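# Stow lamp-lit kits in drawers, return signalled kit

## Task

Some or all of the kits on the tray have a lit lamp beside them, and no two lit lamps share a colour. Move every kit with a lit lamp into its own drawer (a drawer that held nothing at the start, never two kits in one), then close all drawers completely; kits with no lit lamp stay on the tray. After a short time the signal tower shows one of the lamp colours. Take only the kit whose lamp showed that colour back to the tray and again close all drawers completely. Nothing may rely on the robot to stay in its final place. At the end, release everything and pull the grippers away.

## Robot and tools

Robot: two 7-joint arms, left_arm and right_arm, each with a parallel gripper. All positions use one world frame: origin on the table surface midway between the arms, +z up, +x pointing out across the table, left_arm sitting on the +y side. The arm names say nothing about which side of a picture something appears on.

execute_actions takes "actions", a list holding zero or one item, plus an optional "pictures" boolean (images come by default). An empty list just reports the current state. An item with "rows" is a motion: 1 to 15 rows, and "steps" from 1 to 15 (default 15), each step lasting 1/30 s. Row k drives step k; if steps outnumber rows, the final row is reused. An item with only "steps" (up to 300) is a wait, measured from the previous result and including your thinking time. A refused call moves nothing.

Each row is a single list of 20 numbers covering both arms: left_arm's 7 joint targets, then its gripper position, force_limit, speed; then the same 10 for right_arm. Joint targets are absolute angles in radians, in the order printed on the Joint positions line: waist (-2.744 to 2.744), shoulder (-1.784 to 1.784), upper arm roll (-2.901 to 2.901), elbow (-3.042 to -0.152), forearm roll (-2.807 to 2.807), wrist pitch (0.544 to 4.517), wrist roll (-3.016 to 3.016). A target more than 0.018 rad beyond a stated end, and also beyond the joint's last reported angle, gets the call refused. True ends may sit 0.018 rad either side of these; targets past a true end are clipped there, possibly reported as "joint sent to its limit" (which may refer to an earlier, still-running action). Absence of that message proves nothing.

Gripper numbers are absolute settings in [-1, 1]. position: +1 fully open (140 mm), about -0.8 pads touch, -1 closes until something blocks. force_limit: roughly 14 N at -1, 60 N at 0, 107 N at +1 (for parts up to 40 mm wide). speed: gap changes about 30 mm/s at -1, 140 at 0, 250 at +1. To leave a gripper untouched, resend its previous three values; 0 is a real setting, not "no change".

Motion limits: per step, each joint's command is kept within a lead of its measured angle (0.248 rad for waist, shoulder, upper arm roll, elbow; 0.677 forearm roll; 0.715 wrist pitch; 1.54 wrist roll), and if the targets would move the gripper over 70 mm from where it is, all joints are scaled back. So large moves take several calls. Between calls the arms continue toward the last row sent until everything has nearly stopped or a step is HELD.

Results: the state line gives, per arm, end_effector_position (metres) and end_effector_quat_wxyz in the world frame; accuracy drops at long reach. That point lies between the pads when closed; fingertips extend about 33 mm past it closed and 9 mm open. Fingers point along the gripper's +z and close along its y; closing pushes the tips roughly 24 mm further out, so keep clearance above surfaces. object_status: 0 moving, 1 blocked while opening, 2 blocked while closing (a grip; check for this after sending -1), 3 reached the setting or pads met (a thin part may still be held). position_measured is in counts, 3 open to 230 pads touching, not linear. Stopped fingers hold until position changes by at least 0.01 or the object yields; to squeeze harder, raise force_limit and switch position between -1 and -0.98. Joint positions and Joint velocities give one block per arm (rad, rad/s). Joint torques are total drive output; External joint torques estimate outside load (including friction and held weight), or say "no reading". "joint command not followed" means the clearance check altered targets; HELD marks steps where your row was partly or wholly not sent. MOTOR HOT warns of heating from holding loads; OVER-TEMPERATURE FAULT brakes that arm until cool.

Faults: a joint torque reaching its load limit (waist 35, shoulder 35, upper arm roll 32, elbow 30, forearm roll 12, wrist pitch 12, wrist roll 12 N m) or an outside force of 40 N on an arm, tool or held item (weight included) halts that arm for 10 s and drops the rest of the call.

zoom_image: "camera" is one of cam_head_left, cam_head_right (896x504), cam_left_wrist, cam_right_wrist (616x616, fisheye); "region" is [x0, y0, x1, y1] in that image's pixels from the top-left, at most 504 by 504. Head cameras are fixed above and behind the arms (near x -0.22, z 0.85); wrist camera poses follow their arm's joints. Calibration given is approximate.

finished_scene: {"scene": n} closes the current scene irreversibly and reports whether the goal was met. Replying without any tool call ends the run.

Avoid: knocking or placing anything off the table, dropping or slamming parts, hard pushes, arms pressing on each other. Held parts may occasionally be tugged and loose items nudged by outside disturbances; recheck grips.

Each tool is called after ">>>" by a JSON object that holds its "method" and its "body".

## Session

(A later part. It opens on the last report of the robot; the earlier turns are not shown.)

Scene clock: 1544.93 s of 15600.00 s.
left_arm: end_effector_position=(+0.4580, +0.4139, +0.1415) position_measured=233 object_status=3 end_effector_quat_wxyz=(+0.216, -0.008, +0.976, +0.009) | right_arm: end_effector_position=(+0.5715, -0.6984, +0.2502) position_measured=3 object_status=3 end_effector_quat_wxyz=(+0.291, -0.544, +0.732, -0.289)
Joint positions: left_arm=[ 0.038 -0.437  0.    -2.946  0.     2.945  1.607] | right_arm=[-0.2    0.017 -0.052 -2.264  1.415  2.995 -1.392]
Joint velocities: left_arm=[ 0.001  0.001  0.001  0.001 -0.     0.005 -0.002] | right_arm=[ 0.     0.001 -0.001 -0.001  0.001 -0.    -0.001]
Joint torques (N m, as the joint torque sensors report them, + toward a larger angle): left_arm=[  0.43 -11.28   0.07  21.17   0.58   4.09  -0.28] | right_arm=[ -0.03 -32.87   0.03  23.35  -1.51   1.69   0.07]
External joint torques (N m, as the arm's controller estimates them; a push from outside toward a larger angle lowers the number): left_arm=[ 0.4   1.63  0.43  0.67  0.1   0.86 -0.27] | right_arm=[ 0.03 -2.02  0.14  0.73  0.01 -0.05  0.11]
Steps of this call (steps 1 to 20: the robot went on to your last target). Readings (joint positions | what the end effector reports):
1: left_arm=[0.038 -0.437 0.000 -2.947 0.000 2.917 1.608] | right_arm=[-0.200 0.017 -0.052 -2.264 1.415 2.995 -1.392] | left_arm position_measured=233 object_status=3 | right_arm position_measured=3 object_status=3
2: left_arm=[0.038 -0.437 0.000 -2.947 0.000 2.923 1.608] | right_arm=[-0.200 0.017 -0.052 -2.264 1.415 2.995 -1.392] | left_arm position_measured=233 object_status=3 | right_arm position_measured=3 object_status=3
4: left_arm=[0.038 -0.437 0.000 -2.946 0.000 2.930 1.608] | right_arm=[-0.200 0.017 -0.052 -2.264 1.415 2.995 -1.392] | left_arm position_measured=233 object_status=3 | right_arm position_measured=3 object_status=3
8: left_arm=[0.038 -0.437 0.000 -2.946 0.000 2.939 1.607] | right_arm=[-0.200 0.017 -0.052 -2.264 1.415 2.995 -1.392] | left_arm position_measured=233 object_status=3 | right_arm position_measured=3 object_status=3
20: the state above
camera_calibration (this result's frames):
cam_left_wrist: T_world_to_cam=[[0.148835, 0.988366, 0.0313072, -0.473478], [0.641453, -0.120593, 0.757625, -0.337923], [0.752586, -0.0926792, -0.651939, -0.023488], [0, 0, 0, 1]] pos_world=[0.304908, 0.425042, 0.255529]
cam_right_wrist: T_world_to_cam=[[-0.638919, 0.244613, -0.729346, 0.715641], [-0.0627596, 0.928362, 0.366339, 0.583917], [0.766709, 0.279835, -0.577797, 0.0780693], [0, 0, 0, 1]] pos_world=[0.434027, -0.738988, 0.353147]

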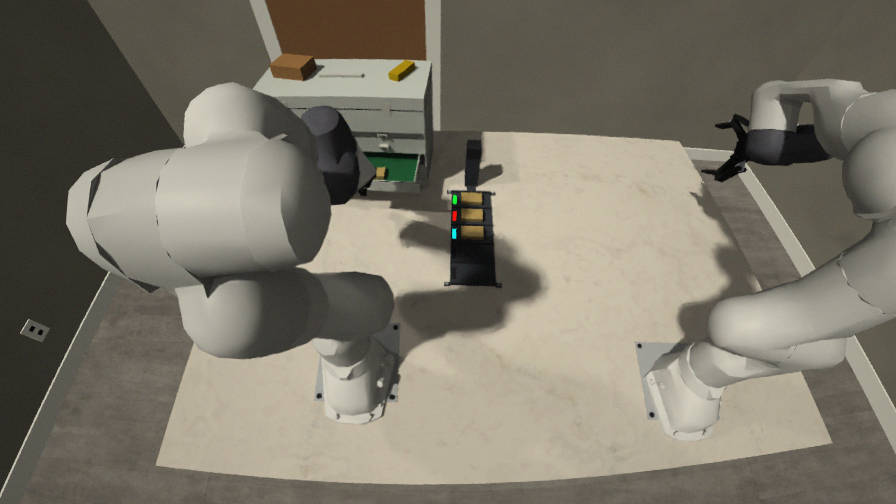

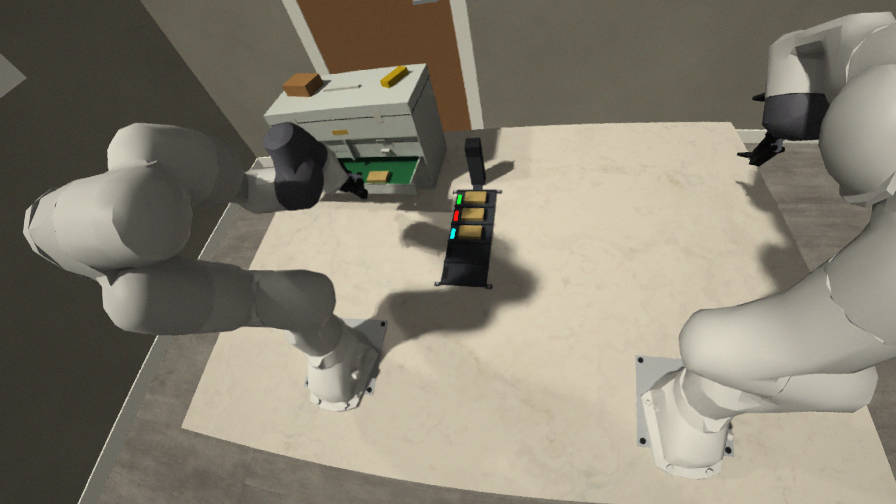

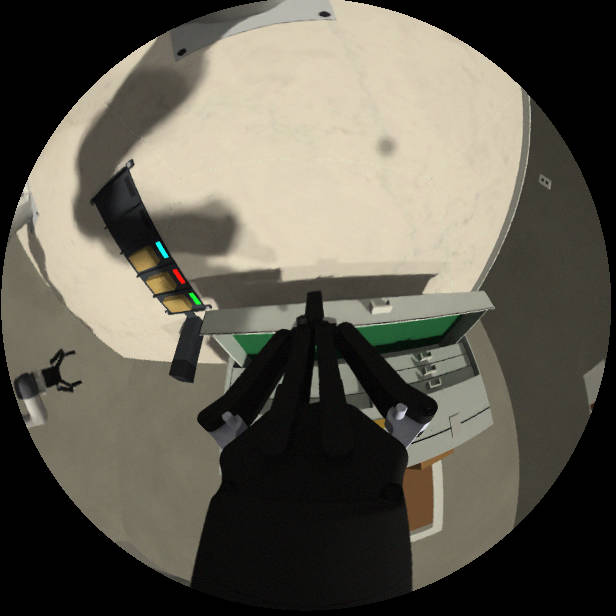

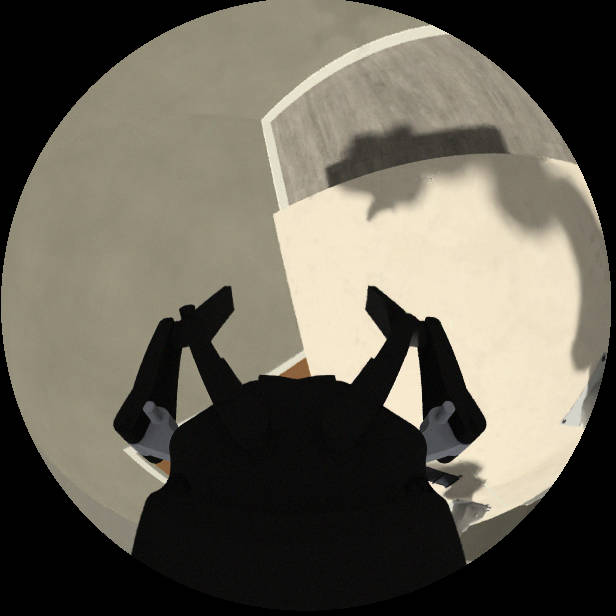

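Push: r .45→.55 in 15 rows... do 5 mm/step in two calls.

>>> {"method": "execute_actions", "body": {"actions": [{"rows":[[0.04,-0.418,0,-2.93,0,2.955,1.6,-1,0,0,-0.2,0.017,-0.05,-2.264,1.415,2.995,-1.392,1,0,0],[0.04,-0.401,0,-2.915,0,2.958,1.6,-1,0,0,-0.2,0.017,-0.05,-2.264,1.415,2.995,-1.392,1,0,0],[0.04,-0.384,0,-2.9,0,2.96,1.6,-1,0,0,-0.2,0.017,-0.05,-2.264,1.415,2.995,-1.392,1,0,0],[0.04,-0.367,0,-2.885,0,2.963,1.6,-1,0,0,-0.2,0.017,-0.05,-2.264,1.415,2.995,-1.392,1,0,0],[0.04,-0.35,0,-2.87,0,2.965,1.6,-1,0,0,-0.2,0.017,-0.05,-2.264,1.415,2.995,-1.392,1,0,0],[0.04,-0.333,0,-2.855,0,2.967,1.6,-1,0,0,-0.2,0.017,-0.05,-2.264,1.415,2.995,-1.392,1,0,0],[0.04,-0.316,0,-2.84,0,2.969,1.6,-1,0,0,-0.2,0.017,-0.05,-2.264,1.415,2.995,-1.392,1,0,0],[0.04,-0.299,0,-2.825,0,2.97,1.6,-1,0,0,-0.2,0.017,-0.05,-2.264,1.415,2.995,-1.392,1,0,0],[0.04,-0.282,0,-2.81,0,2.972,1.6,-1,0,0,-0.2,0.017,-0.05,-2.264,1.415,2.995,-1.392,1,0,0],[0.04,-0.266,0,-2.7945,0,2.972,1.6,-1,0,0,-0.2,0.017,-0.05,-2.264,1.415,2.995,-1.392,1,0,0],[0.04,-0.251,0,-2.779,0,2.972,1.6,-1,0,0,-0.2,0.017,-0.05,-2.264,1.415,2.995,-1.392,1,0,0],[0.04,-0.236,0,-2.763,0,2.971,1.6,-1,0,0,-0.2,0.017,-0.05,-2.264,1.415,2.995,-1.392,1,0,0],[0.04,-0.221,0,-2.748,0,2.97,1.6,-1,0,0,-0.2,0.017,-0.05,-2.264,1.415,2.995,-1.392,1,0,0],[0.04,-0.207,0,-2.732,0,2.969,1.6,-1,0,0,-0.2,0.017,-0.05,-2.264,1.415,2.995,-1.392,1,0,0],[0.04,-0.192,0,-2.717,0,2.968,1.6,-1,0,0,-0.2,0.017,-0.05,-2.264,1.415,2.995,-1.392,1,0,0]],"steps":15}], "pictures": false}}

>>> {"method": "execute_actions", "body": {"actions": [{"rows":[[0.04,-0.178,0,-2.701,0,2.967,1.6,-1,0,0,-0.2,0.017,-0.05,-2.264,1.415,2.995,-1.392,1,0,0],[0.04,-0.163,0,-2.686,0,2.966,1.6,-1,0,0,-0.2,0.017,-0.05,-2.264,1.415,2.995,-1.392,1,0,0],[0.04,-0.149,0,-2.67,0,2.964,1.6,-1,0,0,-0.2,0.017,-0.05,-2.264,1.415,2.995,-1.392,1,0,0],[0.04,-0.135,0,-2.655,0,2.962,1.6,-1,0,0,-0.2,0.017,-0.05,-2.264,1.415,2.995,-1.392,1,0,0],[0.04,-0.121,0,-2.639,0,2.96,1.6,-1,0,0,-0.2,0.017,-0.05,-2.264,1.415,2.995,-1.392,1,0,0],[0.04,-0.107,0,-2.623,0,2.957,1.6,-1,0,0,-0.2,0.017,-0.05,-2.264,1.415,2.995,-1.392,1,0,0],[0.04,-0.094,0,-2.607,0,2.954,1.6,-1,0,0,-0.2,0.017,-0.05,-2.264,1.415,2.995,-1.392,1,0,0],[0.04,-0.081,0,-2.591,0,2.951,1.6,-1,0,0,-0.2,0.017,-0.05,-2.264,1.415,2.995,-1.392,1,0,0],[0.04,-0.067,0,-2.575,0,2.948,1.6,-1,0,0,-0.2,0.017,-0.05,-2.264,1.415,2.995,-1.392,1,0,0],[0.04,-0.054,0,-2.558,0,2.945,1.6,-1,0,0,-0.2,0.017,-0.05,-2.264,1.415,2.995,-1.392,1,0,0],[0.04,-0.044,0,-2.546,0,2.943,1.6,-1,0,0,-0.2,0.017,-0.05,-2.264,1.415,2.995,-1.392,1,0,0],[0.04,-0.035,0,-2.536,0,2.942,1.6,-1,0,0,-0.2,0.017,-0.05,-2.264,1.415,2.995,-1.392,1,0,0],[0.04,-0.027,0,-2.526,0,2.94,1.6,-1,0,0,-0.2,0.017,-0.05,-2.264,1.415,2.995,-1.392,1,0,0]],"steps":15}], "pictures": false}}

>>> {"method": "execute_actions", "body": {"actions": [{"rows":[[0.04,-0.014,0,-2.51,0,2.94,1.6,-1,0,0,-0.2,0.017,-0.05,-2.264,1.415,2.995,-1.392,1,0,0]],"steps":15}], "pictures": false}}

Scene clock: 1594.60 s of 15600.00 s.
left_arm: end_effector_position=(+0.5199, +0.4167, +0.1394) position_measured=233 object_status=3 end_effector_quat_wxyz=(+0.213, -0.007, +0.977, +0.009) | right_arm: end_effector_position=(+0.5715, -0.6984, +0.2502) position_measured=3 object_status=3 end_effector_quat_wxyz=(+0.291, -0.544, +0.732, -0.289)
Joint positions: left_arm=[ 0.038 -0.224 -0.001 -2.754  0.     2.959  1.607] | right_arm=[-0.2    0.017 -0.052 -2.264  1.415  2.995 -1.392]
Joint velocities: left_arm=[-0.001  0.433 -0.013  0.426  0.002 -0.    -0.001] | right_arm=[ 0.    -0.     0.    -0.    -0.    -0.001  0.   ]
Joint torques (N m, as the joint torque sensors report them, + toward a larger angle): left_arm=[  0.31 -21.15   1.48  21.46   0.57   4.83  -0.28] | right_arm=[  0.15 -32.84  -0.03  23.19  -1.5    1.64   0.06]
External joint torques (N m, as the arm's controller estimates them; a push from outside toward a larger angle lowers the number): left_arm=[ 0.39  1.34  1.35  3.16  0.08  1.63 -0.27] | right_arm=[ 0.09 -1.91 -0.02  0.51  0.03 -0.08  0.1 ]
Steps of this call (steps 1 to 15: the robot went on to your last target; steps 16 to 90: nothing new was sent; then 46.17 s passed at rest; steps 91 to 105: all 15 steps of this action). Readings (joint positions | what the end effector reports):
91: left_arm=[0.038 -0.433 0.000 -2.943 0.000 2.946 1.607] | right_arm=[-0.200 0.017 -0.052 -2.264 1.415 2.995 -1.392] | left_arm position_measured=233 object_status=3 | right_arm position_measured=3 object_status=3
92: left_arm=[0.038 -0.424 0.000 -2.936 0.000 2.948 1.607] | right_arm=[-0.200 0.017 -0.052 -2.264 1.415 2.995 -1.392] | left_arm position_measured=233 object_status=3 | right_arm position_measured=3 object_status=3
94: left_arm=[0.038 -0.399 0.000 -2.913 0.000 2.951 1.607] | right_arm=[-0.200 0.017 -0.052 -2.264 1.415 2.995 -1.392] | left_arm position_measured=233 object_status=3 | right_arm position_measured=3 object_status=3
98: left_arm=[0.038 -0.336 0.000 -2.859 0.000 2.955 1.607] | right_arm=[-0.200 0.017 -0.052 -2.264 1.415 2.995 -1.392] | left_arm position_measured=233 object_status=3 | right_arm position_measured=3 object_status=3
105: the state above

Scene clock: 1595.10 s of 15600.00 s.
left_arm: end_effector_position=(+0.5883, +0.4194, +0.1391) position_measured=233 object_status=3 end_effector_quat_wxyz=(+0.215, -0.007, +0.977, +0.009) | right_arm: end_effector_position=(+0.5715, -0.6984, +0.2502) position_measured=3 object_status=3 end_effector_quat_wxyz=(+0.291, -0.544, +0.732, -0.289)
Joint positions: left_arm=[ 0.037 -0.035 -0.002 -2.542  0.     2.941  1.607] | right_arm=[-0.2    0.017 -0.052 -2.264  1.415  2.995 -1.392]
Joint velocities: left_arm=[ 0.001  0.117  0.001  0.146  0.001 -0.028  0.   ] | right_arm=[ 0.    -0.     0.001 -0.001 -0.001  0.    -0.002]
Joint torques (N m, as the joint torque sensors report them, + toward a larger angle): left_arm=[  0.75 -28.35   1.92  22.7    0.68   3.94  -0.23] | right_arm=[ -0.04 -32.62   0.03  23.14  -1.52   1.63   0.09]
External joint torques (N m, as the arm's controller estimates them; a push from outside toward a larger angle lowers the number): left_arm=[ 0.64 -0.17  1.84  3.2   0.24  0.82 -0.22] | right_arm=[-0.04 -1.71  0.09  0.47  0.01 -0.09  0.14]
Steps of this call (steps 1 to 15: all 15 steps of this action). Readings (joint positions | what the end effector reports):
1: left_arm=[0.038 -0.210 -0.001 -2.739 0.000 2.959 1.607] | right_arm=[-0.200 0.017 -0.052 -2.264 1.415 2.995 -1.392] | left_arm position_measured=233 object_status=3 | right_arm position_measured=3 object_status=3
2: left_arm=[0.038 -0.195 -0.001 -2.724 0.000 2.959 1.607] | right_arm=[-0.200 0.017 -0.052 -2.264 1.415 2.995 -1.392] | left_arm position_measured=233 object_status=3 | right_arm position_measured=3 object_status=3
4: left_arm=[0.038 -0.165 -0.001 -2.693 0.000 2.958 1.607] | right_arm=[-0.200 0.017 -0.052 -2.264 1.415 2.995 -1.392] | left_arm position_measured=233 object_status=3 | right_arm position_measured=3 object_status=3
8: left_arm=[0.037 -0.109 -0.002 -2.631 0.000 2.953 1.607] | right_arm=[-0.200 0.017 -0.052 -2.264 1.415 2.995 -1.392] | left_arm position_measured=233 object_status=3 | right_arm position_measured=3 object_status=3
15: the state above

Scene clock: 1595.60 s of 15600.00 s.
left_arm: end_effector_position=(+0.5960, +0.4197, +0.1391) position_measured=233 object_status=3 end_effector_quat_wxyz=(+0.215, -0.007, +0.977, +0.009) | right_arm: end_effector_position=(+0.5715, -0.6984, +0.2502) position_measured=3 object_status=3 end_effector_quat_wxyz=(+0.291, -0.544, +0.732, -0.289)
Joint positions: left_arm=[ 0.037 -0.014 -0.002 -2.516  0.     2.935  1.607] | right_arm=[-0.2    0.017 -0.052 -2.264  1.415  2.995 -1.392]
Joint velocities: left_arm=[-0.    -0.001 -0.     0.     0.001 -0.001 -0.002] | right_arm=[ 0.    -0.001  0.     0.001  0.001 -0.001  0.001]
Joint torques (N m, as the joint torque sensors report them, + toward a larger angle): left_arm=[  0.8  -27.46   1.55  23.68   0.64   4.04  -0.18] | right_arm=[  0.34 -32.41   0.21  23.15  -1.55   1.62   0.  ]
External joint torques (N m, as the arm's controller estimates them; a push from outside toward a larger angle lowers the number): left_arm=[ 0.83  0.36  1.6   3.17  0.14  0.83 -0.17] | right_arm=[ 0.31 -1.44  0.24  0.43 -0.01 -0.11  0.04]
Steps of this call (steps 1 to 15: all 15 steps of this action). Readings (joint positions | what the end effector reports):
1: left_arm=[0.037 -0.029 -0.002 -2.535 0.000 2.939 1.607] | right_arm=[-0.200 0.017 -0.052 -2.264 1.415 2.995 -1.392] | left_arm position_measured=233 object_status=3 | right_arm position_measured=3 object_status=3
2: left_arm=[0.037 -0.023 -0.002 -2.528 0.000 2.939 1.607] | right_arm=[-0.200 0.017 -0.052 -2.264 1.415 2.995 -1.392] | left_arm position_measured=233 object_status=3 | right_arm position_measured=3 object_status=3
4: left_arm=[0.037 -0.017 -0.002 -2.521 0.000 2.938 1.607] | right_arm=[-0.200 0.017 -0.052 -2.264 1.415 2.995 -1.392] | left_arm position_measured=233 object_status=3 | right_arm position_measured=3 object_status=3
8: left_arm=[0.037 -0.015 -0.002 -2.517 0.000 2.936 1.607] | right_arm=[-0.200 0.017 -0.052 -2.264 1.415 2.995 -1.392] | left_arm position_measured=233 object_status=3 | right_arm position_measured=3 object_status=3
15: the state above

>>> {"method": "execute_actions", "body": {"actions": [{"rows":[[0.04,0.0,0,-2.49,0,2.945,1.6,-1,0,0,-0.2,0.017,-0.05,-2.264,1.415,2.995,-1.392,1,0,0]],"steps":15}], "pictures": false}}

Scene clock: 1601.10 s of 15600.00 s.
left_arm: end_effector_position=(+0.6002, +0.4196, +0.1389) position_measured=233 object_status=3 end_effector_quat_wxyz=(+0.214, -0.006, +0.977, +0.009) | right_arm: end_effector_position=(+0.5715, -0.6984, +0.2502) position_measured=3 object_status=3 end_effector_quat_wxyz=(+0.291, -0.544, +0.732, -0.289)
Joint positions: left_arm=[ 0.037 -0.003 -0.002 -2.501  0.     2.929  1.607] | right_arm=[-0.2    0.017 -0.052 -2.264  1.415  2.995 -1.392]
Joint velocities: left_arm=[ 0.     0.     0.001  0.001 -0.    -0.001  0.001] | right_arm=[-0.     0.001  0.     0.001  0.     0.001 -0.001]
Joint torques (N m, as the joint torque sensors report them, + toward a larger angle): left_arm=[  0.58 -26.89   2.27  27.09   0.65   5.81  -0.35] | right_arm=[ -0.07 -32.75   0.25  22.78  -1.52   1.66   0.06]
External joint torques (N m, as the arm's controller estimates them; a push from outside toward a larger angle lowers the number): left_arm=[ 0.58  1.28  2.28  6.59  0.16  2.62 -0.34] | right_arm=[-0.07 -1.82  0.31  0.07  0.01 -0.07  0.1 ]
Steps of this call (steps 1 to 15: the robot went on to your last target; steps 16 to 90: nothing new was sent; then 2.00 s passed at rest; steps 91 to 105: all 15 steps of this action). Readings (joint positions | what the end effector reports):
91: left_arm=[0.037 -0.011 -0.002 -2.512 0.000 2.934 1.607] | right_arm=[-0.200 0.017 -0.052 -2.264 1.415 2.995 -1.392] | left_arm position_measured=233 object_status=3 | right_arm position_measured=3 object_status=3
92: left_arm=[0.037 -0.007 -0.002 -2.507 0.000 2.934 1.607] | right_arm=[-0.200 0.017 -0.052 -2.264 1.415 2.995 -1.392] | left_arm position_measured=233 object_status=3 | right_arm position_measured=3 object_status=3
94: left_arm=[0.037 -0.003 -0.002 -2.503 0.000 2.933 1.607] | right_arm=[-0.200 0.017 -0.052 -2.264 1.415 2.995 -1.392] | left_arm position_measured=233 object_status=3 | right_arm position_measured=3 object_status=3
98: left_arm=[0.037 -0.003 -0.002 -2.502 0.000 2.930 1.607] | right_arm=[-0.200 0.017 -0.052 -2.264 1.415 2.995 -1.392] | left_arm position_measured=233 object_status=3 | right_arm position_measured=3 object_status=3
105: the state above

>>> {"method": "execute_actions", "body": {"actions": [{"rows":[[0.04,-0.06,0,-2.57,0,2.95,1.6,-0.3,0,0,-0.2,0.017,-0.05,-2.264,1.415,2.995,-1.392,1,0,0],[0.04,-0.121,0,-2.639,0,2.96,1.6,-0.3,0,0,-0.2,0.017,-0.05,-2.264,1.415,2.995,-1.392,1,0,0],[0.04,-0.19,0,-2.717,0,2.97,1.6,-0.3,0,0,-0.2,0.017,-0.05,-2.264,1.415,2.995,-1.392,1,0,0],[0.1,-0.266,0,-2.795,0,2.97,1.6,-0.3,0,0,-0.2,0.017,-0.05,-2.264,1.415,2.995,-1.392,1,0,0],[0.2,-0.3,0,-2.83,0.1,3.05,1.6,-0.3,0,0,-0.2,0.017,-0.05,-2.264,1.415,2.995,-1.392,1,0,0],[0.3,-0.3,0,-2.83,0.2,3.15,1.6,-0.3,0,0,-0.2,0.017,-0.05,-2.264,1.415,2.995,-1.392,1,0,0],[0.43,-0.3,0,-2.83,0.3,3.25,1.6,-0.3,0,0,-0.2,0.017,-0.05,-2.264,1.415,2.995,-1.392,1,0,0],[0.43,-0.3,0,-2.83,0.3,3.35,1.6,-0.3,0,0,-0.2,0.017,-0.05,-2.264,1.415,2.995,-1.392,1,0,0],[0.43,-0.3,0,-2.83,0.3,3.4,1.6,-0.3,0,0,-0.2,0.017,-0.05,-2.264,1.415,2.995,-1.392,1,0,0]],"steps":15}], "pictures": false}}

>>> {"method": "execute_actions", "body": {"actions": [{"rows":[[0.45,-0.27,0,-2.83,0.4,3.5,1.6,-0.3,0,0,-0.2,0.017,-0.05,-2.264,1.415,2.995,-1.392,1,0,0],[0.45,-0.24,0,-2.83,0.4,3.55,1.6,-0.3,0,0,-0.2,0.017,-0.05,-2.264,1.415,2.995,-1.392,1,0,0],[0.45,-0.21,0,-2.83,0.45,3.6,1.6,-0.3,0,0,-0.2,0.017,-0.05,-2.264,1.415,2.995,-1.392,1,0,0],[0.45,-0.18,0,-2.83,0.45,3.63,1.6,-0.3,0,0,-0.2,0.017,-0.05,-2.264,1.415,2.995,-1.392,1,0,0],[0.45,-0.15,0,-2.83,0.5,3.66,1.6,-0.3,0,0,-0.2,0.017,-0.05,-2.264,1.415,2.995,-1.392,1,0,0],[0.45,-0.12,0,-2.83,0.5,3.69,1.6,-0.3,0,0,-0.2,0.017,-0.05,-2.264,1.415,2.995,-1.392,1,0,0],[0.45,-0.09,0,-2.83,0.5,3.72,1.6,-0.3,0,0,-0.2,0.017,-0.05,-2.264,1.415,2.995,-1.392,1,0,0],[0.45,-0.06,0,-2.83,0.52,3.75,1.6,-0.3,0,0,-0.2,0.017,-0.05,-2.264,1.415,2.995,-1.392,1,0,0],[0.45,-0.03,0,-2.83,0.52,3.78,1.6,-0.3,0,0,-0.2,0.017,-0.05,-2.264,1.415,2.995,-1.392,1,0,0],[0.45,0.0,0,-2.83,0.52,3.81,1.6,-0.3,0,0,-0.2,0.017,-0.05,-2.264,1.415,2.995,-1.392,1,0,0],[0.45,0.03,0,-2.83,0.52,3.84,1.6,-0.3,0,0,-0.2,0.017,-0.05,-2.264,1.415,2.995,-1.392,1,0,0],[0.45,0.06,0,-2.83,0.52,3.87,1.6,-0.3,0,0,-0.2,0.017,-0.05,-2.264,1.415,2.995,-1.392,1,0,0],[0.45,0.09,0,-2.83,0.52,3.9,1.6,-0.3,0,0,-0.2,0.017,-0.05,-2.264,1.415,2.995,-1.392,1,0,0],[0.45,0.12,0,-2.83,0.52,3.93,1.6,-0.3,0,0,-0.2,0.017,-0.05,-2.264,1.415,2.995,-1.392,1,0,0],[0.45,0.15,0,-2.83,0.52,3.96,1.6,-0.3,0,0,-0.2,0.017,-0.05,-2.264,1.415,2.995,-1.392,1,0,0]],"steps":15}], "pictures": false}}

>>> {"method": "execute_actions", "body": {"actions": [{"rows":[[0.47,0.18,0,-2.833,0.528,3.99,1.61,-0.3,0,0,-0.2,0.017,-0.05,-2.264,1.415,2.995,-1.392,1,0,0],[0.48,0.21,0,-2.833,0.528,4.02,1.61,-0.3,0,0,-0.2,0.017,-0.05,-2.264,1.415,2.995,-1.392,1,0,0],[0.487,0.24,0,-2.833,0.528,4.05,1.61,-0.3,0,0,-0.2,0.017,-0.05,-2.264,1.415,2.995,-1.392,1,0,0],[0.487,0.27,0,-2.833,0.528,4.075,1.61,-0.3,0,0,-0.2,0.017,-0.05,-2.264,1.415,2.995,-1.392,1,0,0],[0.487,0.30,0,-2.833,0.528,4.075,1.61,-0.3,0,0,-0.2,0.017,-0.05,-2.264,1.415,2.995,-1.392,1,0,0],[0.487,0.32,0,-2.833,0.528,4.075,1.61,-0.3,0,0,-0.2,0.017,-0.05,-2.264,1.415,2.995,-1.392,1,0,0],[0.487,0.34,0,-2.833,0.528,4.075,1.61,-0.3,0,0,-0.2,0.017,-0.05,-2.264,1.415,2.995,-1.392,1,0,0],[0.487,0.36,0,-2.833,0.528,4.075,1.61,-0.3,0,0,-0.2,0.017,-0.05,-2.264,1.415,2.995,-1.392,1,0,0],[0.487,0.372,0,-2.833,0.528,4.075,1.61,-0.3,0,0,-0.2,0.017,-0.05,-2.264,1.415,2.995,-1.392,1,0,0]],"steps":15}], "pictures": false}}

>>> {"method": "execute_actions", "body": {"actions": [{"rows":[[0.457,0.386,0,-2.78,0.512,4.04,1.58,-0.3,0,0,-0.2,0.017,-0.05,-2.264,1.415,2.995,-1.392,1,0,0],[0.457,0.386,0,-2.78,0.512,4.04,1.58,-0.3,0,0,-0.2,0.017,-0.05,-2.264,1.415,2.995,-1.392,1,0,0],[0.457,0.386,0,-2.78,0.512,4.03,1.57,-0.3,0,0,-0.2,0.017,-0.05,-2.264,1.415,2.995,-1.392,1,0,0],[0.424,0.401,0,-2.727,0.497,4.004,1.563,-0.3,0,0,-0.2,0.017,-0.05,-2.264,1.415,2.995,-1.392,1,0,0]],"steps":15}], "pictures": false}}

>>> {"method": "execute_actions", "body": {"actions": [{"steps":15}]}}

>>> {"method": "zoom_image", "body": {"camera": "cam_left_wrist", "region": [230, 240, 400, 360]}}

Scene clock: 1688.33 s of 15600.00 s.
left_arm: end_effector_position=(+0.5275, +0.5889, +0.2155) position_measured=167 object_status=0 end_effector_quat_wxyz=(+0.344, -0.059, +0.930, +0.111) | right_arm: end_effector_position=(+0.5715, -0.6984, +0.2502) position_measured=3 object_status=3 end_effector_quat_wxyz=(+0.291, -0.544, +0.732, -0.289)
Joint positions: left_arm=[ 0.407 -0.293  0.003 -2.821  0.251  3.272  1.607] | right_arm=[-0.2    0.017 -0.052 -2.264  1.415  2.995 -1.392]
Joint velocities: left_arm=[ 0.342 -0.098  0.018 -0.078  0.368  0.758  0.002] | right_arm=[-0.001 -0.     0.001  0.001  0.    -0.    -0.002]
Joint torques (N m, as the joint torque sensors report them, + toward a larger angle): left_arm=[ -3.45 -17.59  -2.36  18.25   1.91   4.04  -0.2 ] | right_arm=[ -0.06 -32.74  -0.21  22.91  -1.54   1.6    0.03]
External joint torques (N m, as the arm's controller estimates them; a push from outside toward a larger angle lowers the number): left_arm=[ 0.92 -1.42  2.02 -1.75  1.12  0.89 -0.18] | right_arm=[-0.02 -1.83 -0.12  0.23  0.   -0.13  0.07]
Steps of this call (steps 1 to 15: the robot went on to your last target; steps 16 to 90: nothing new was sent; then 83.73 s passed at rest; steps 91 to 105: all 15 steps of this action). Readings (joint positions | what the end effector reports):
91: left_arm=[0.037 -0.015 -0.002 -2.517 0.000 2.932 1.607] | right_arm=[-0.200 0.017 -0.052 -2.264 1.415 2.995 -1.392] | left_arm position_measured=233 object_status=0 | right_arm position_measured=3 object_status=3
92: left_arm=[0.037 -0.043 -0.002 -2.552 0.000 2.937 1.607] | right_arm=[-0.200 0.017 -0.052 -2.264 1.415 2.995 -1.392] | left_arm position_measured=231 object_status=0 | right_arm position_measured=3 object_status=3
94: left_arm=[0.049 -0.140 -0.007 -2.662 0.001 2.947 1.607] | right_arm=[-0.200 0.017 -0.052 -2.264 1.415 2.995 -1.392] | left_arm position_measured=211 object_status=0 | right_arm position_measured=3 object_status=3
98: left_arm=[0.201 -0.241 -0.007 -2.768 0.101 3.030 1.607] | right_arm=[-0.200 0.017 -0.052 -2.264 1.415 2.995 -1.392] | left_arm position_measured=181 object_status=0 | right_arm position_measured=3 object_status=3
105: the state above

Scene clock: 1688.83 s of 15600.00 s.
left_arm: end_effector_position=(+0.5577, +0.5186, +0.1481) position_measured=167 object_status=3 end_effector_quat_wxyz=(+0.421, +0.055, +0.904, +0.050) | right_arm: end_effector_position=(+0.5715, -0.6984, +0.2502) position_measured=3 object_status=3 end_effector_quat_wxyz=(+0.291, -0.544, +0.732, -0.289)
Joint positions: left_arm=[ 0.447  0.085  0.002 -2.828  0.509  3.812  1.607] | right_arm=[-0.2    0.017 -0.052 -2.264  1.415  2.995 -1.392]
Joint velocities: left_arm=[ 0.001  0.869 -0.    -0.012  0.071  0.856  0.001] | right_arm=[ 0.    -0.001  0.001 -0.     0.001 -0.    -0.001]
Joint torques (N m, as the joint torque sensors report them, + toward a larger angle): left_arm=[  0.9  -29.67  -1.39  12.59   0.76   4.66  -0.32] | right_arm=[  0.28 -32.27  -0.12  23.35  -1.54   1.72   0.04]
External joint torques (N m, as the arm's controller estimates them; a push from outside toward a larger angle lowers the number): left_arm=[ 0.73  0.44 -1.46 -1.35  1.09  0.99 -0.3 ] | right_arm=[ 0.22 -1.33 -0.12  0.67 -0.01  0.    0.08]
Steps of this call (steps 1 to 15: all 15 steps of this action). Readings (joint positions | what the end effector reports):
1: left_arm=[0.421 -0.290 0.003 -2.822 0.284 3.311 1.607] | right_arm=[-0.200 0.017 -0.052 -2.264 1.415 2.995 -1.392] | left_arm position_measured=167 object_status=3 | right_arm position_measured=3 object_status=3
2: left_arm=[0.431 -0.279 0.003 -2.823 0.311 3.354 1.607] | right_arm=[-0.200 0.017 -0.052 -2.264 1.415 2.995 -1.392] | left_arm position_measured=167 object_status=3 | right_arm position_measured=3 object_status=3
4: left_arm=[0.441 -0.238 0.003 -2.823 0.367 3.439 1.607] | right_arm=[-0.200 0.017 -0.052 -2.264 1.415 2.995 -1.392] | left_arm position_measured=167 object_status=3 | right_arm position_measured=3 object_status=3
8: left_arm=[0.446 -0.125 0.002 -2.826 0.458 3.586 1.607] | right_arm=[-0.200 0.017 -0.052 -2.264 1.415 2.995 -1.392] | left_arm position_measured=167 object_status=3 | right_arm position_measured=3 object_status=3
15: the state above

Scene clock: 1689.33 s of 15600.00 s.
left_arm: end_effector_position=(+0.5276, +0.4976, +0.0681) position_measured=167 object_status=3 end_effector_quat_wxyz=(+0.416, +0.022, +0.909, -0.012) | right_arm: end_effector_position=(+0.5715, -0.6984, +0.2502) position_measured=3 object_status=3 end_effector_quat_wxyz=(+0.291, -0.544, +0.732, -0.289)
Joint positions: left_arm=[ 0.484  0.369 -0.    -2.834  0.525  4.054  1.607] | right_arm=[-0.2    0.017 -0.052 -2.264  1.415  2.995 -1.392]
Joint velocities: left_arm=[ 0.003  0.015 -0.001 -0.     0.002  0.102  0.   ] | right_arm=[-0.     0.001  0.001 -0.     0.001  0.     0.001]
Joint torques (N m, as the joint torque sensors report them, + toward a larger angle): left_arm=[  2.06 -26.99  -0.12   8.61   0.91   4.37   0.25] | right_arm=[ -0.15 -32.81  -0.33  23.17  -1.53   1.64   0.05]
External joint torques (N m, as the arm's controller estimates them; a push from outside toward a larger angle lowers the number): left_arm=[2.   1.01 0.14 0.44 0.87 0.93 0.27] | right_arm=[-0.17 -1.88 -0.29  0.47  0.01 -0.09  0.09]
Steps of this call (steps 1 to 15: all 15 steps of this action). Readings (joint positions | what the end effector reports):
1: left_arm=[0.451 0.115 0.001 -2.829 0.513 3.843 1.607] | right_arm=[-0.200 0.017 -0.052 -2.264 1.415 2.995 -1.392] | left_arm position_measured=167 object_status=3 | right_arm position_measured=3 object_status=3
2: left_arm=[0.458 0.145 0.000 -2.829 0.517 3.874 1.607] | right_arm=[-0.200 0.017 -0.052 -2.264 1.415 2.995 -1.392] | left_arm position_measured=167 object_status=3 | right_arm position_measured=3 object_status=3
4: left_arm=[0.473 0.205 -0.000 -2.830 0.520 3.934 1.607] | right_arm=[-0.200 0.017 -0.052 -2.264 1.415 2.995 -1.392] | left_arm position_measured=167 object_status=3 | right_arm position_measured=3 object_status=3
8: left_arm=[0.483 0.312 -0.000 -2.832 0.523 4.009 1.607] | right_arm=[-0.200 0.017 -0.052 -2.264 1.415 2.995 -1.392] | left_arm position_measured=167 object_status=3 | right_arm position_measured=3 object_status=3
15: the state above

Scene clock: 1689.83 s of 15600.00 s.
left_arm: end_effector_position=(+0.5704, +0.4964, +0.0750) position_measured=167 object_status=3 end_effector_quat_wxyz=(+0.427, +0.031, +0.904, -0.008) | right_arm: end_effector_position=(+0.5715, -0.6984, +0.2502) position_measured=3 object_status=3 end_effector_quat_wxyz=(+0.291, -0.544, +0.732, -0.289)
Joint positions: left_arm=[ 0.427  0.399  0.001 -2.729  0.501  4.012  1.578] | right_arm=[-0.2    0.017 -0.052 -2.264  1.415  2.995 -1.392]
Joint velocities: left_arm=[-0.001  0.003 -0.     0.002 -0.005 -0.025 -0.027] | right_arm=[-0.001 -0.001  0.002 -0.    -0.    -0.    -0.   ]
Joint torques (N m, as the joint torque sensors report them, + toward a larger angle): left_arm=[ -2.1  -29.24  -0.11   9.77  -0.52   2.9   -0.19] | right_arm=[  0.25 -32.76  -0.04  23.16  -1.51   1.64   0.07]
External joint torques (N m, as the arm's controller estimates them; a push from outside toward a larger angle lowers the number): left_arm=[-2.16  0.95  0.15  0.22 -0.51 -0.54 -0.17] | right_arm=[ 0.2  -1.81 -0.02  0.48  0.03 -0.09  0.11]
Steps of this call (steps 1 to 15: all 15 steps of this action). Readings (joint positions | what the end effector reports):
1: left_arm=[0.479 0.374 0.001 -2.823 0.523 4.052 1.605] | right_arm=[-0.200 0.017 -0.052 -2.264 1.415 2.995 -1.392] | left_arm position_measured=167 object_status=3 | right_arm position_measured=3 object_status=3
2: left_arm=[0.473 0.378 0.001 -2.809 0.521 4.051 1.603] | right_arm=[-0.200 0.017 -0.052 -2.264 1.415 2.995 -1.392] | left_arm position_measured=167 object_status=3 | right_arm position_measured=3 object_status=3
4: left_arm=[0.458 0.386 0.002 -2.781 0.514 4.041 1.597] | right_arm=[-0.200 0.017 -0.052 -2.264 1.415 2.995 -1.392] | left_arm position_measured=167 object_status=3 | right_arm position_measured=3 object_status=3
8: left_arm=[0.431 0.396 0.001 -2.736 0.505 4.023 1.587] | right_arm=[-0.200 0.017 -0.052 -2.264 1.415 2.995 -1.392] | left_arm position_measured=167 object_status=3 | right_arm position_measured=3 object_status=3
15: the state above

Scene clock: 1690.33 s of 15600.00 s.
left_arm: end_effector_position=(+0.5701, +0.4966, +0.0739) position_measured=167 object_status=3 end_effector_quat_wxyz=(+0.425, +0.028, +0.905, -0.009) | right_arm: end_effector_position=(+0.5715, -0.6984, +0.2502) position_measured=3 object_status=3 end_effector_quat_wxyz=(+0.291, -0.544, +0.732, -0.289)
Joint positions: left_arm=[ 0.427  0.399  0.001 -2.729  0.5    4.008  1.571] | right_arm=[-0.2    0.017 -0.052 -2.264  1.415  2.995 -1.392]
Joint velocities: left_arm=[-0.001  0.001  0.     0.001  0.     0.    -0.005] | right_arm=[ 0.001  0.     0.     0.001 -0.001  0.     0.001]
Joint torques (N m, as the joint torque sensors report them, + toward a larger angle): left_arm=[ -2.38 -28.57   0.19   9.61  -0.57   2.89  -0.36] | right_arm=[  0.26 -32.18   0.2   23.08  -1.52   1.65   0.06]
External joint torques (N m, as the arm's controller estimates them; a push from outside toward a larger angle lowers the number): left_arm=[-2.36  1.51  0.52 -0.01 -0.56 -0.53 -0.34] | right_arm=[ 0.16 -1.18  0.17  0.34  0.02 -0.07  0.1 ]
Steps of this call (steps 1 to 15: the robot went on to your last target). Readings (joint positions | what the end effector reports):
1: left_arm=[0.427 0.399 0.001 -2.729 0.500 4.011 1.577] | right_arm=[-0.200 0.017 -0.052 -2.264 1.415 2.995 -1.392] | left_arm position_measured=167 object_status=3 | right_arm position_measured=3 object_status=3
2: left_arm=[0.427 0.399 0.001 -2.729 0.500 4.011 1.576] | right_arm=[-0.200 0.017 -0.052 -2.264 1.415 2.995 -1.392] | left_arm position_measured=167 object_status=3 | right_arm position_measured=3 object_status=3
4: left_arm=[0.427 0.399 0.001 -2.729 0.500 4.010 1.575] | right_arm=[-0.200 0.017 -0.052 -2.264 1.415 2.995 -1.392] | left_arm position_measured=167 object_status=3 | right_arm position_measured=3 object_status=3
8: left_arm=[0.427 0.399 0.001 -2.729 0.500 4.009 1.573] | right_arm=[-0.200 0.017 -0.052 -2.264 1.415 2.995 -1.392] | left_arm position_measured=167 object_status=3 | right_arm position_measured=3 object_status=3
15: the state above
All arms were judged still, so your last target was given up. Only a new action makes them travel on or press farther. Fingers that are still opening or closing keep moving.
camera_calibration (this result's frames):
cam_left_wrist: T_world_to_cam=[[0.201739, 0.974916, 0.0940257, -0.597907], [0.243048, -0.142827, 0.959442, -0.125467], [0.948804, -0.170704, -0.265765, -0.245859], [0, 0, 0, 1]] pos_world=[0.384388, 0.52302, 0.111256]
cam_right_wrist: T_world_to_cam=[[-0.638919, 0.244613, -0.729346, 0.715641], [-0.0627596, 0.928362, 0.366339, 0.583917], [0.766709, 0.279835, -0.577797, 0.0780694], [0, 0, 0, 1]] pos_world=[0.434027, -0.738988, 0.353147]

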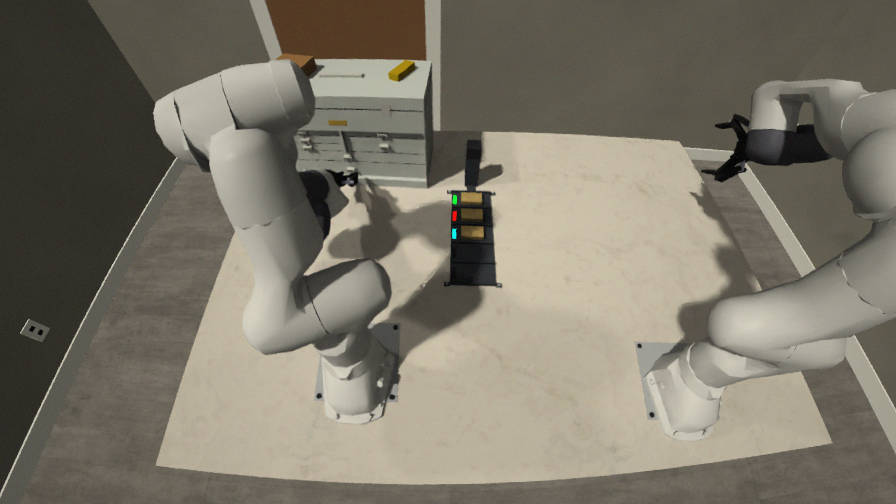

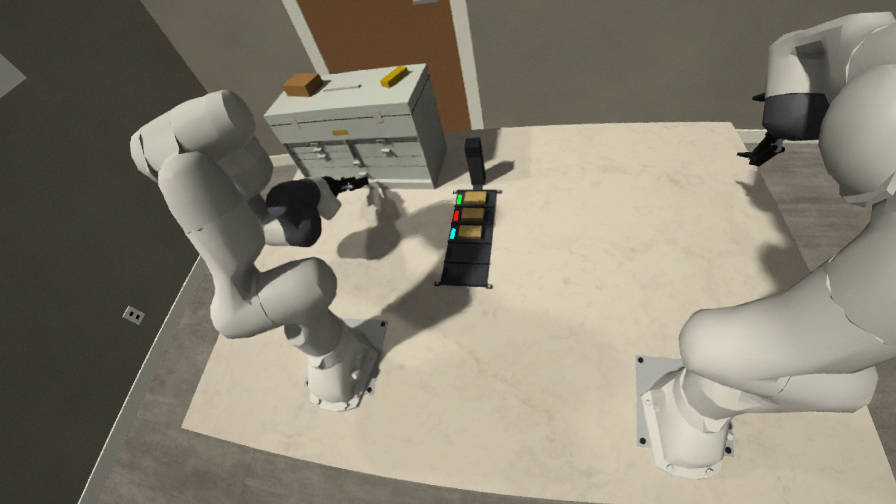

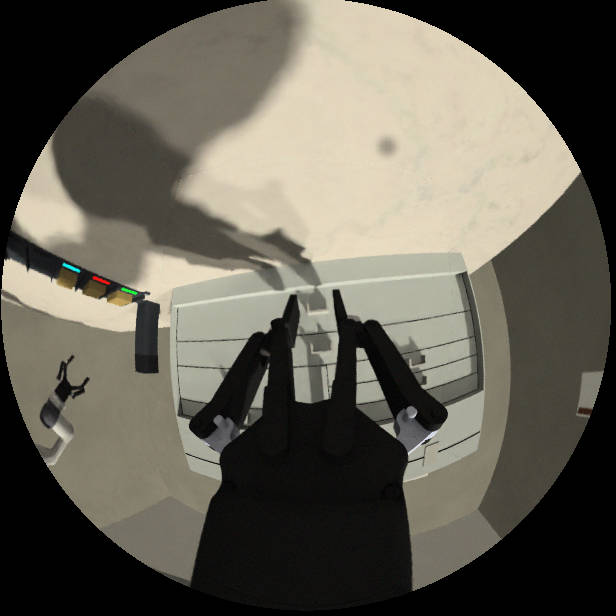

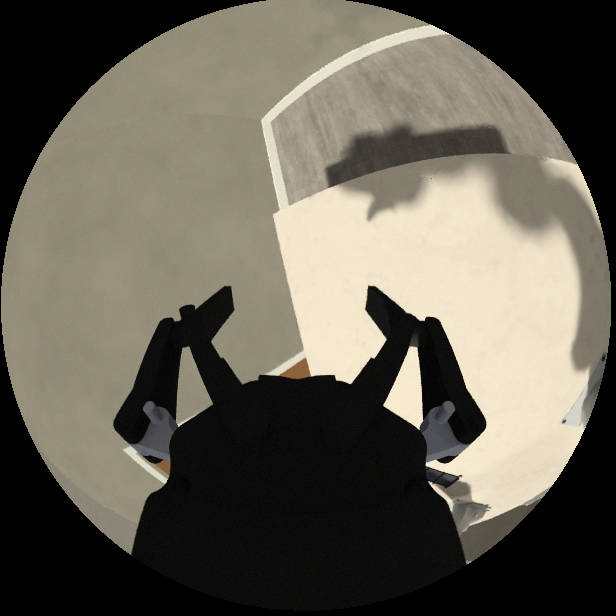

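Region (230, 240, 400, 360) of cam_left_wrist's 616x616 image, scaled by 2.965, with more detail than that image has; it fills the top 356 rows of this view, and the rest is white.

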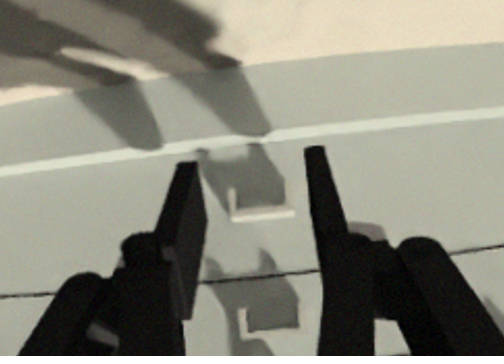

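>>> {"method": "execute_actions", "body": {"actions": [{"rows":[[0.415,0.41,0,-2.703,0.492,3.985,1.55,-0.3,0,0,-0.2,0.017,-0.05,-2.264,1.415,2.995,-1.392,1,0,0],[0.415,0.41,0,-2.703,0.492,3.985,1.55,-0.3,0,0,-0.2,0.017,-0.05,-2.264,1.415,2.995,-1.392,1,0,0],[0.403,0.419,0,-2.678,0.489,3.97,1.54,-0.3,0,0,-0.2,0.017,-0.05,-2.264,1.415,2.995,-1.392,1,0,0],[0.403,0.419,0,-2.678,0.489,3.97,1.54,-0.3,0,0,-0.2,0.017,-0.05,-2.264,1.415,2.995,-1.392,1,0,0],[0.392,0.4275,0,-2.654,0.486,3.961,1.533,-0.3,0,0,-0.2,0.017,-0.05,-2.264,1.415,2.995,-1.392,1,0,0]],"steps":15}], "pictures": false}}

>>> {"method": "execute_actions", "body": {"actions": [{"steps":12}]}}

>>> {"method": "zoom_image", "body": {"camera": "cam_left_wrist", "region": [230, 240, 400, 360]}}

Scene clock: 1707.13 s of 15600.00 s.
left_arm: end_effector_position=(+0.5962, +0.4949, +0.0735) position_measured=167 object_status=3 end_effector_quat_wxyz=(+0.426, +0.031, +0.904, -0.009) | right_arm: end_effector_position=(+0.5715, -0.6984, +0.2502) position_measured=3 object_status=3 end_effector_quat_wxyz=(+0.291, -0.544, +0.732, -0.289)
Joint positions: left_arm=[ 0.395  0.425  0.001 -2.656  0.489  3.968  1.547] | right_arm=[-0.2    0.017 -0.052 -2.264  1.415  2.995 -1.392]
Joint velocities: left_arm=[-0.001  0.003 -0.001  0.002 -0.003 -0.02  -0.024] | right_arm=[ 0.001  0.    -0.001 -0.001 -0.001 -0.     0.001]
Joint torques (N m, as the joint torque sensors report them, + toward a larger angle): left_arm=[ -1.84 -29.89  -0.35  11.15  -0.59   2.89  -0.33] | right_arm=[  0.06 -32.83  -0.07  22.89  -1.51   1.68   0.  ]
External joint torques (N m, as the arm's controller estimates them; a push from outside toward a larger angle lowers the number): left_arm=[-1.8   2.04  0.    0.59 -0.54 -0.55 -0.31] | right_arm=[ 0.15 -1.91  0.08  0.23  0.02 -0.06  0.04]
Steps of this call (steps 1 to 90: nothing new was sent; then 13.30 s passed at rest; steps 91 to 105: all 15 steps of this action). Readings (joint positions | what the end effector reports):
91: left_arm=[0.425 0.401 0.001 -2.723 0.499 4.005 1.568] | right_arm=[-0.200 0.017 -0.052 -2.264 1.415 2.995 -1.392] | left_arm position_measured=167 object_status=3 | right_arm position_measured=3 object_status=3
92: left_arm=[0.423 0.404 0.001 -2.717 0.498 4.002 1.567] | right_arm=[-0.200 0.017 -0.052 -2.264 1.415 2.995 -1.392] | left_arm position_measured=167 object_status=3 | right_arm position_measured=3 object_status=3
94: left_arm=[0.414 0.411 0.001 -2.697 0.495 3.993 1.563] | right_arm=[-0.200 0.017 -0.052 -2.264 1.415 2.995 -1.392] | left_arm position_measured=167 object_status=3 | right_arm position_measured=3 object_status=3
98: left_arm=[0.398 0.422 0.001 -2.662 0.491 3.978 1.555] | right_arm=[-0.200 0.017 -0.052 -2.264 1.415 2.995 -1.392] | left_arm position_measured=167 object_status=3 | right_arm position_measured=3 object_status=3
105: the state above

Scene clock: 1707.53 s of 15600.00 s.
left_arm: end_effector_position=(+0.5959, +0.4950, +0.0726) position_measured=167 object_status=3 end_effector_quat_wxyz=(+0.425, +0.028, +0.905, -0.010) | right_arm: end_effector_position=(+0.5715, -0.6984, +0.2502) position_measured=3 object_status=3 end_effector_quat_wxyz=(+0.291, -0.544, +0.732, -0.289)
Joint positions: left_arm=[ 0.395  0.425  0.001 -2.656  0.489  3.965  1.542] | right_arm=[-0.2    0.017 -0.052 -2.264  1.415  2.995 -1.392]
Joint velocities: left_arm=[ 0.001  0.001  0.001  0.001 -0.    -0.001 -0.006] | right_arm=[ 0.001 -0.001 -0.001  0.    -0.     0.     0.001]
Joint torques (N m, as the joint torque sensors report them, + toward a larger angle): left_arm=[ -2.04 -30.11  -0.96  10.87  -0.51   2.92  -0.18] | right_arm=[  0.26 -32.48   0.12  23.46  -1.52   1.61   0.02]
External joint torques (N m, as the arm's controller estimates them; a push from outside toward a larger angle lowers the number): left_arm=[-2.08  1.83 -0.68  0.26 -0.44 -0.52 -0.16] | right_arm=[ 0.23 -1.59  0.16  0.81  0.01 -0.12  0.06]
Steps of this call (steps 1 to 12: the robot went on to your last target). Readings (joint positions | what the end effector reports):
1: left_arm=[0.395 0.425 0.001 -2.656 0.489 3.968 1.546] | right_arm=[-0.200 0.017 -0.052 -2.264 1.415 2.995 -1.392] | left_arm position_measured=167 object_status=3 | right_arm position_measured=3 object_status=3
2: left_arm=[0.395 0.425 0.001 -2.656 0.489 3.967 1.545] | right_arm=[-0.200 0.017 -0.052 -2.264 1.415 2.995 -1.392] | left_arm position_measured=167 object_status=3 | right_arm position_measured=3 object_status=3
4: left_arm=[0.395 0.425 0.001 -2.656 0.489 3.967 1.544] | right_arm=[-0.200 0.017 -0.052 -2.264 1.415 2.995 -1.392] | left_arm position_measured=167 object_status=3 | right_arm position_measured=3 object_status=3
8: left_arm=[0.395 0.425 0.001 -2.656 0.489 3.966 1.543] | right_arm=[-0.200 0.017 -0.052 -2.264 1.415 2.995 -1.392] | left_arm position_measured=167 object_status=3 | right_arm position_measured=3 object_status=3
12: the state above
camera_calibration (this result's frames):
cam_left_wrist: T_world_to_cam=[[0.202936, 0.974787, 0.0927809, -0.602002], [0.244384, -0.142174, 0.959199, -0.13177], [0.948205, -0.171982, -0.267074, -0.269893], [0, 0, 0, 1]] pos_world=[0.410284, 0.521672, 0.110166]
cam_right_wrist: T_world_to_cam=[[-0.638919, 0.244613, -0.729346, 0.715641], [-0.0627596, 0.928362, 0.366339, 0.583917], [0.766709, 0.279835, -0.577797, 0.0780693], [0, 0, 0, 1]] pos_world=[0.434027, -0.738988, 0.353147]

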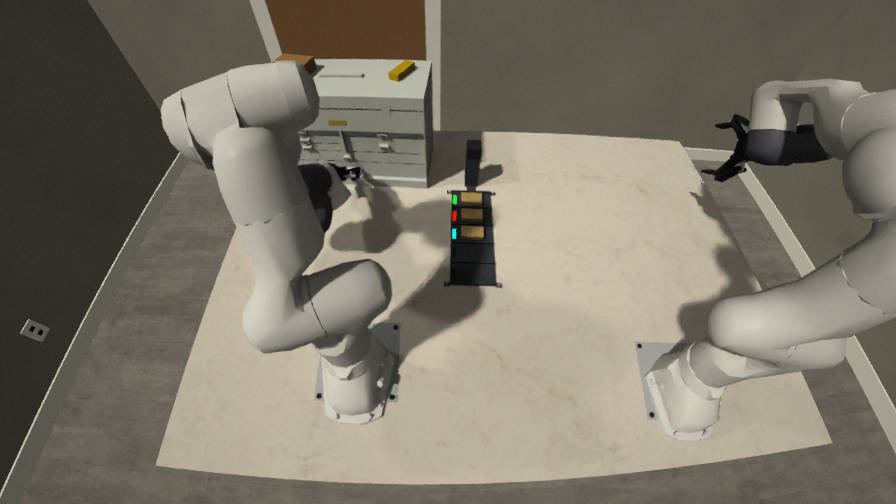

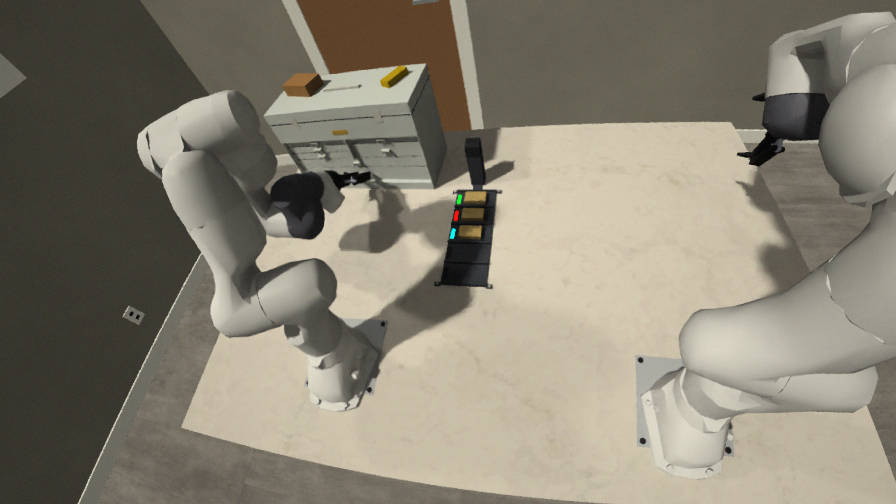

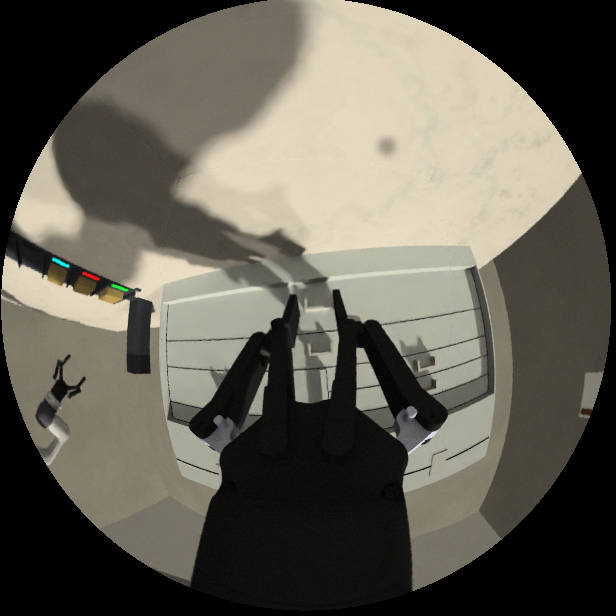

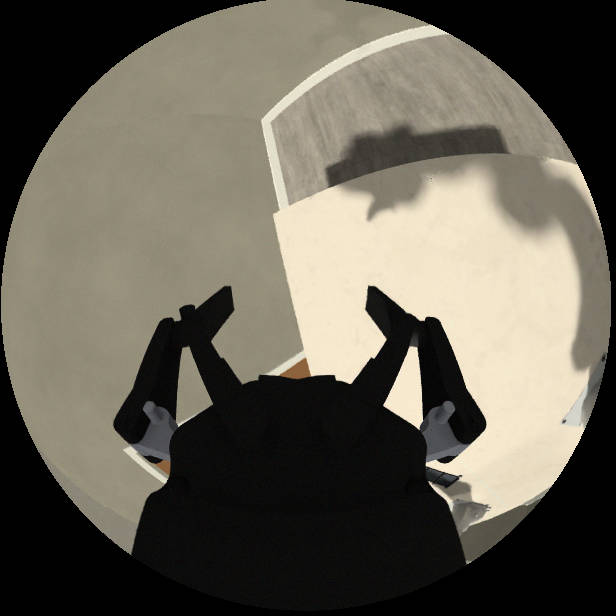

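Region (230, 240, 400, 360) of cam_left_wrist's 616x616 image, scaled by 2.965, with more detail than that image has; it fills the top 356 rows of this view, and the rest is white.

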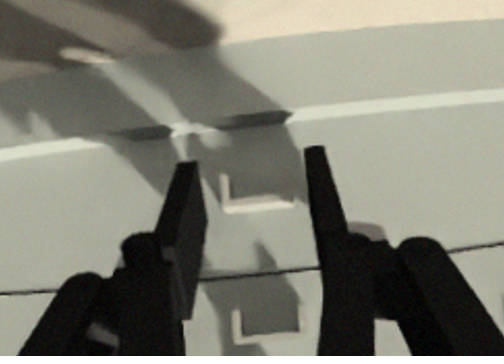

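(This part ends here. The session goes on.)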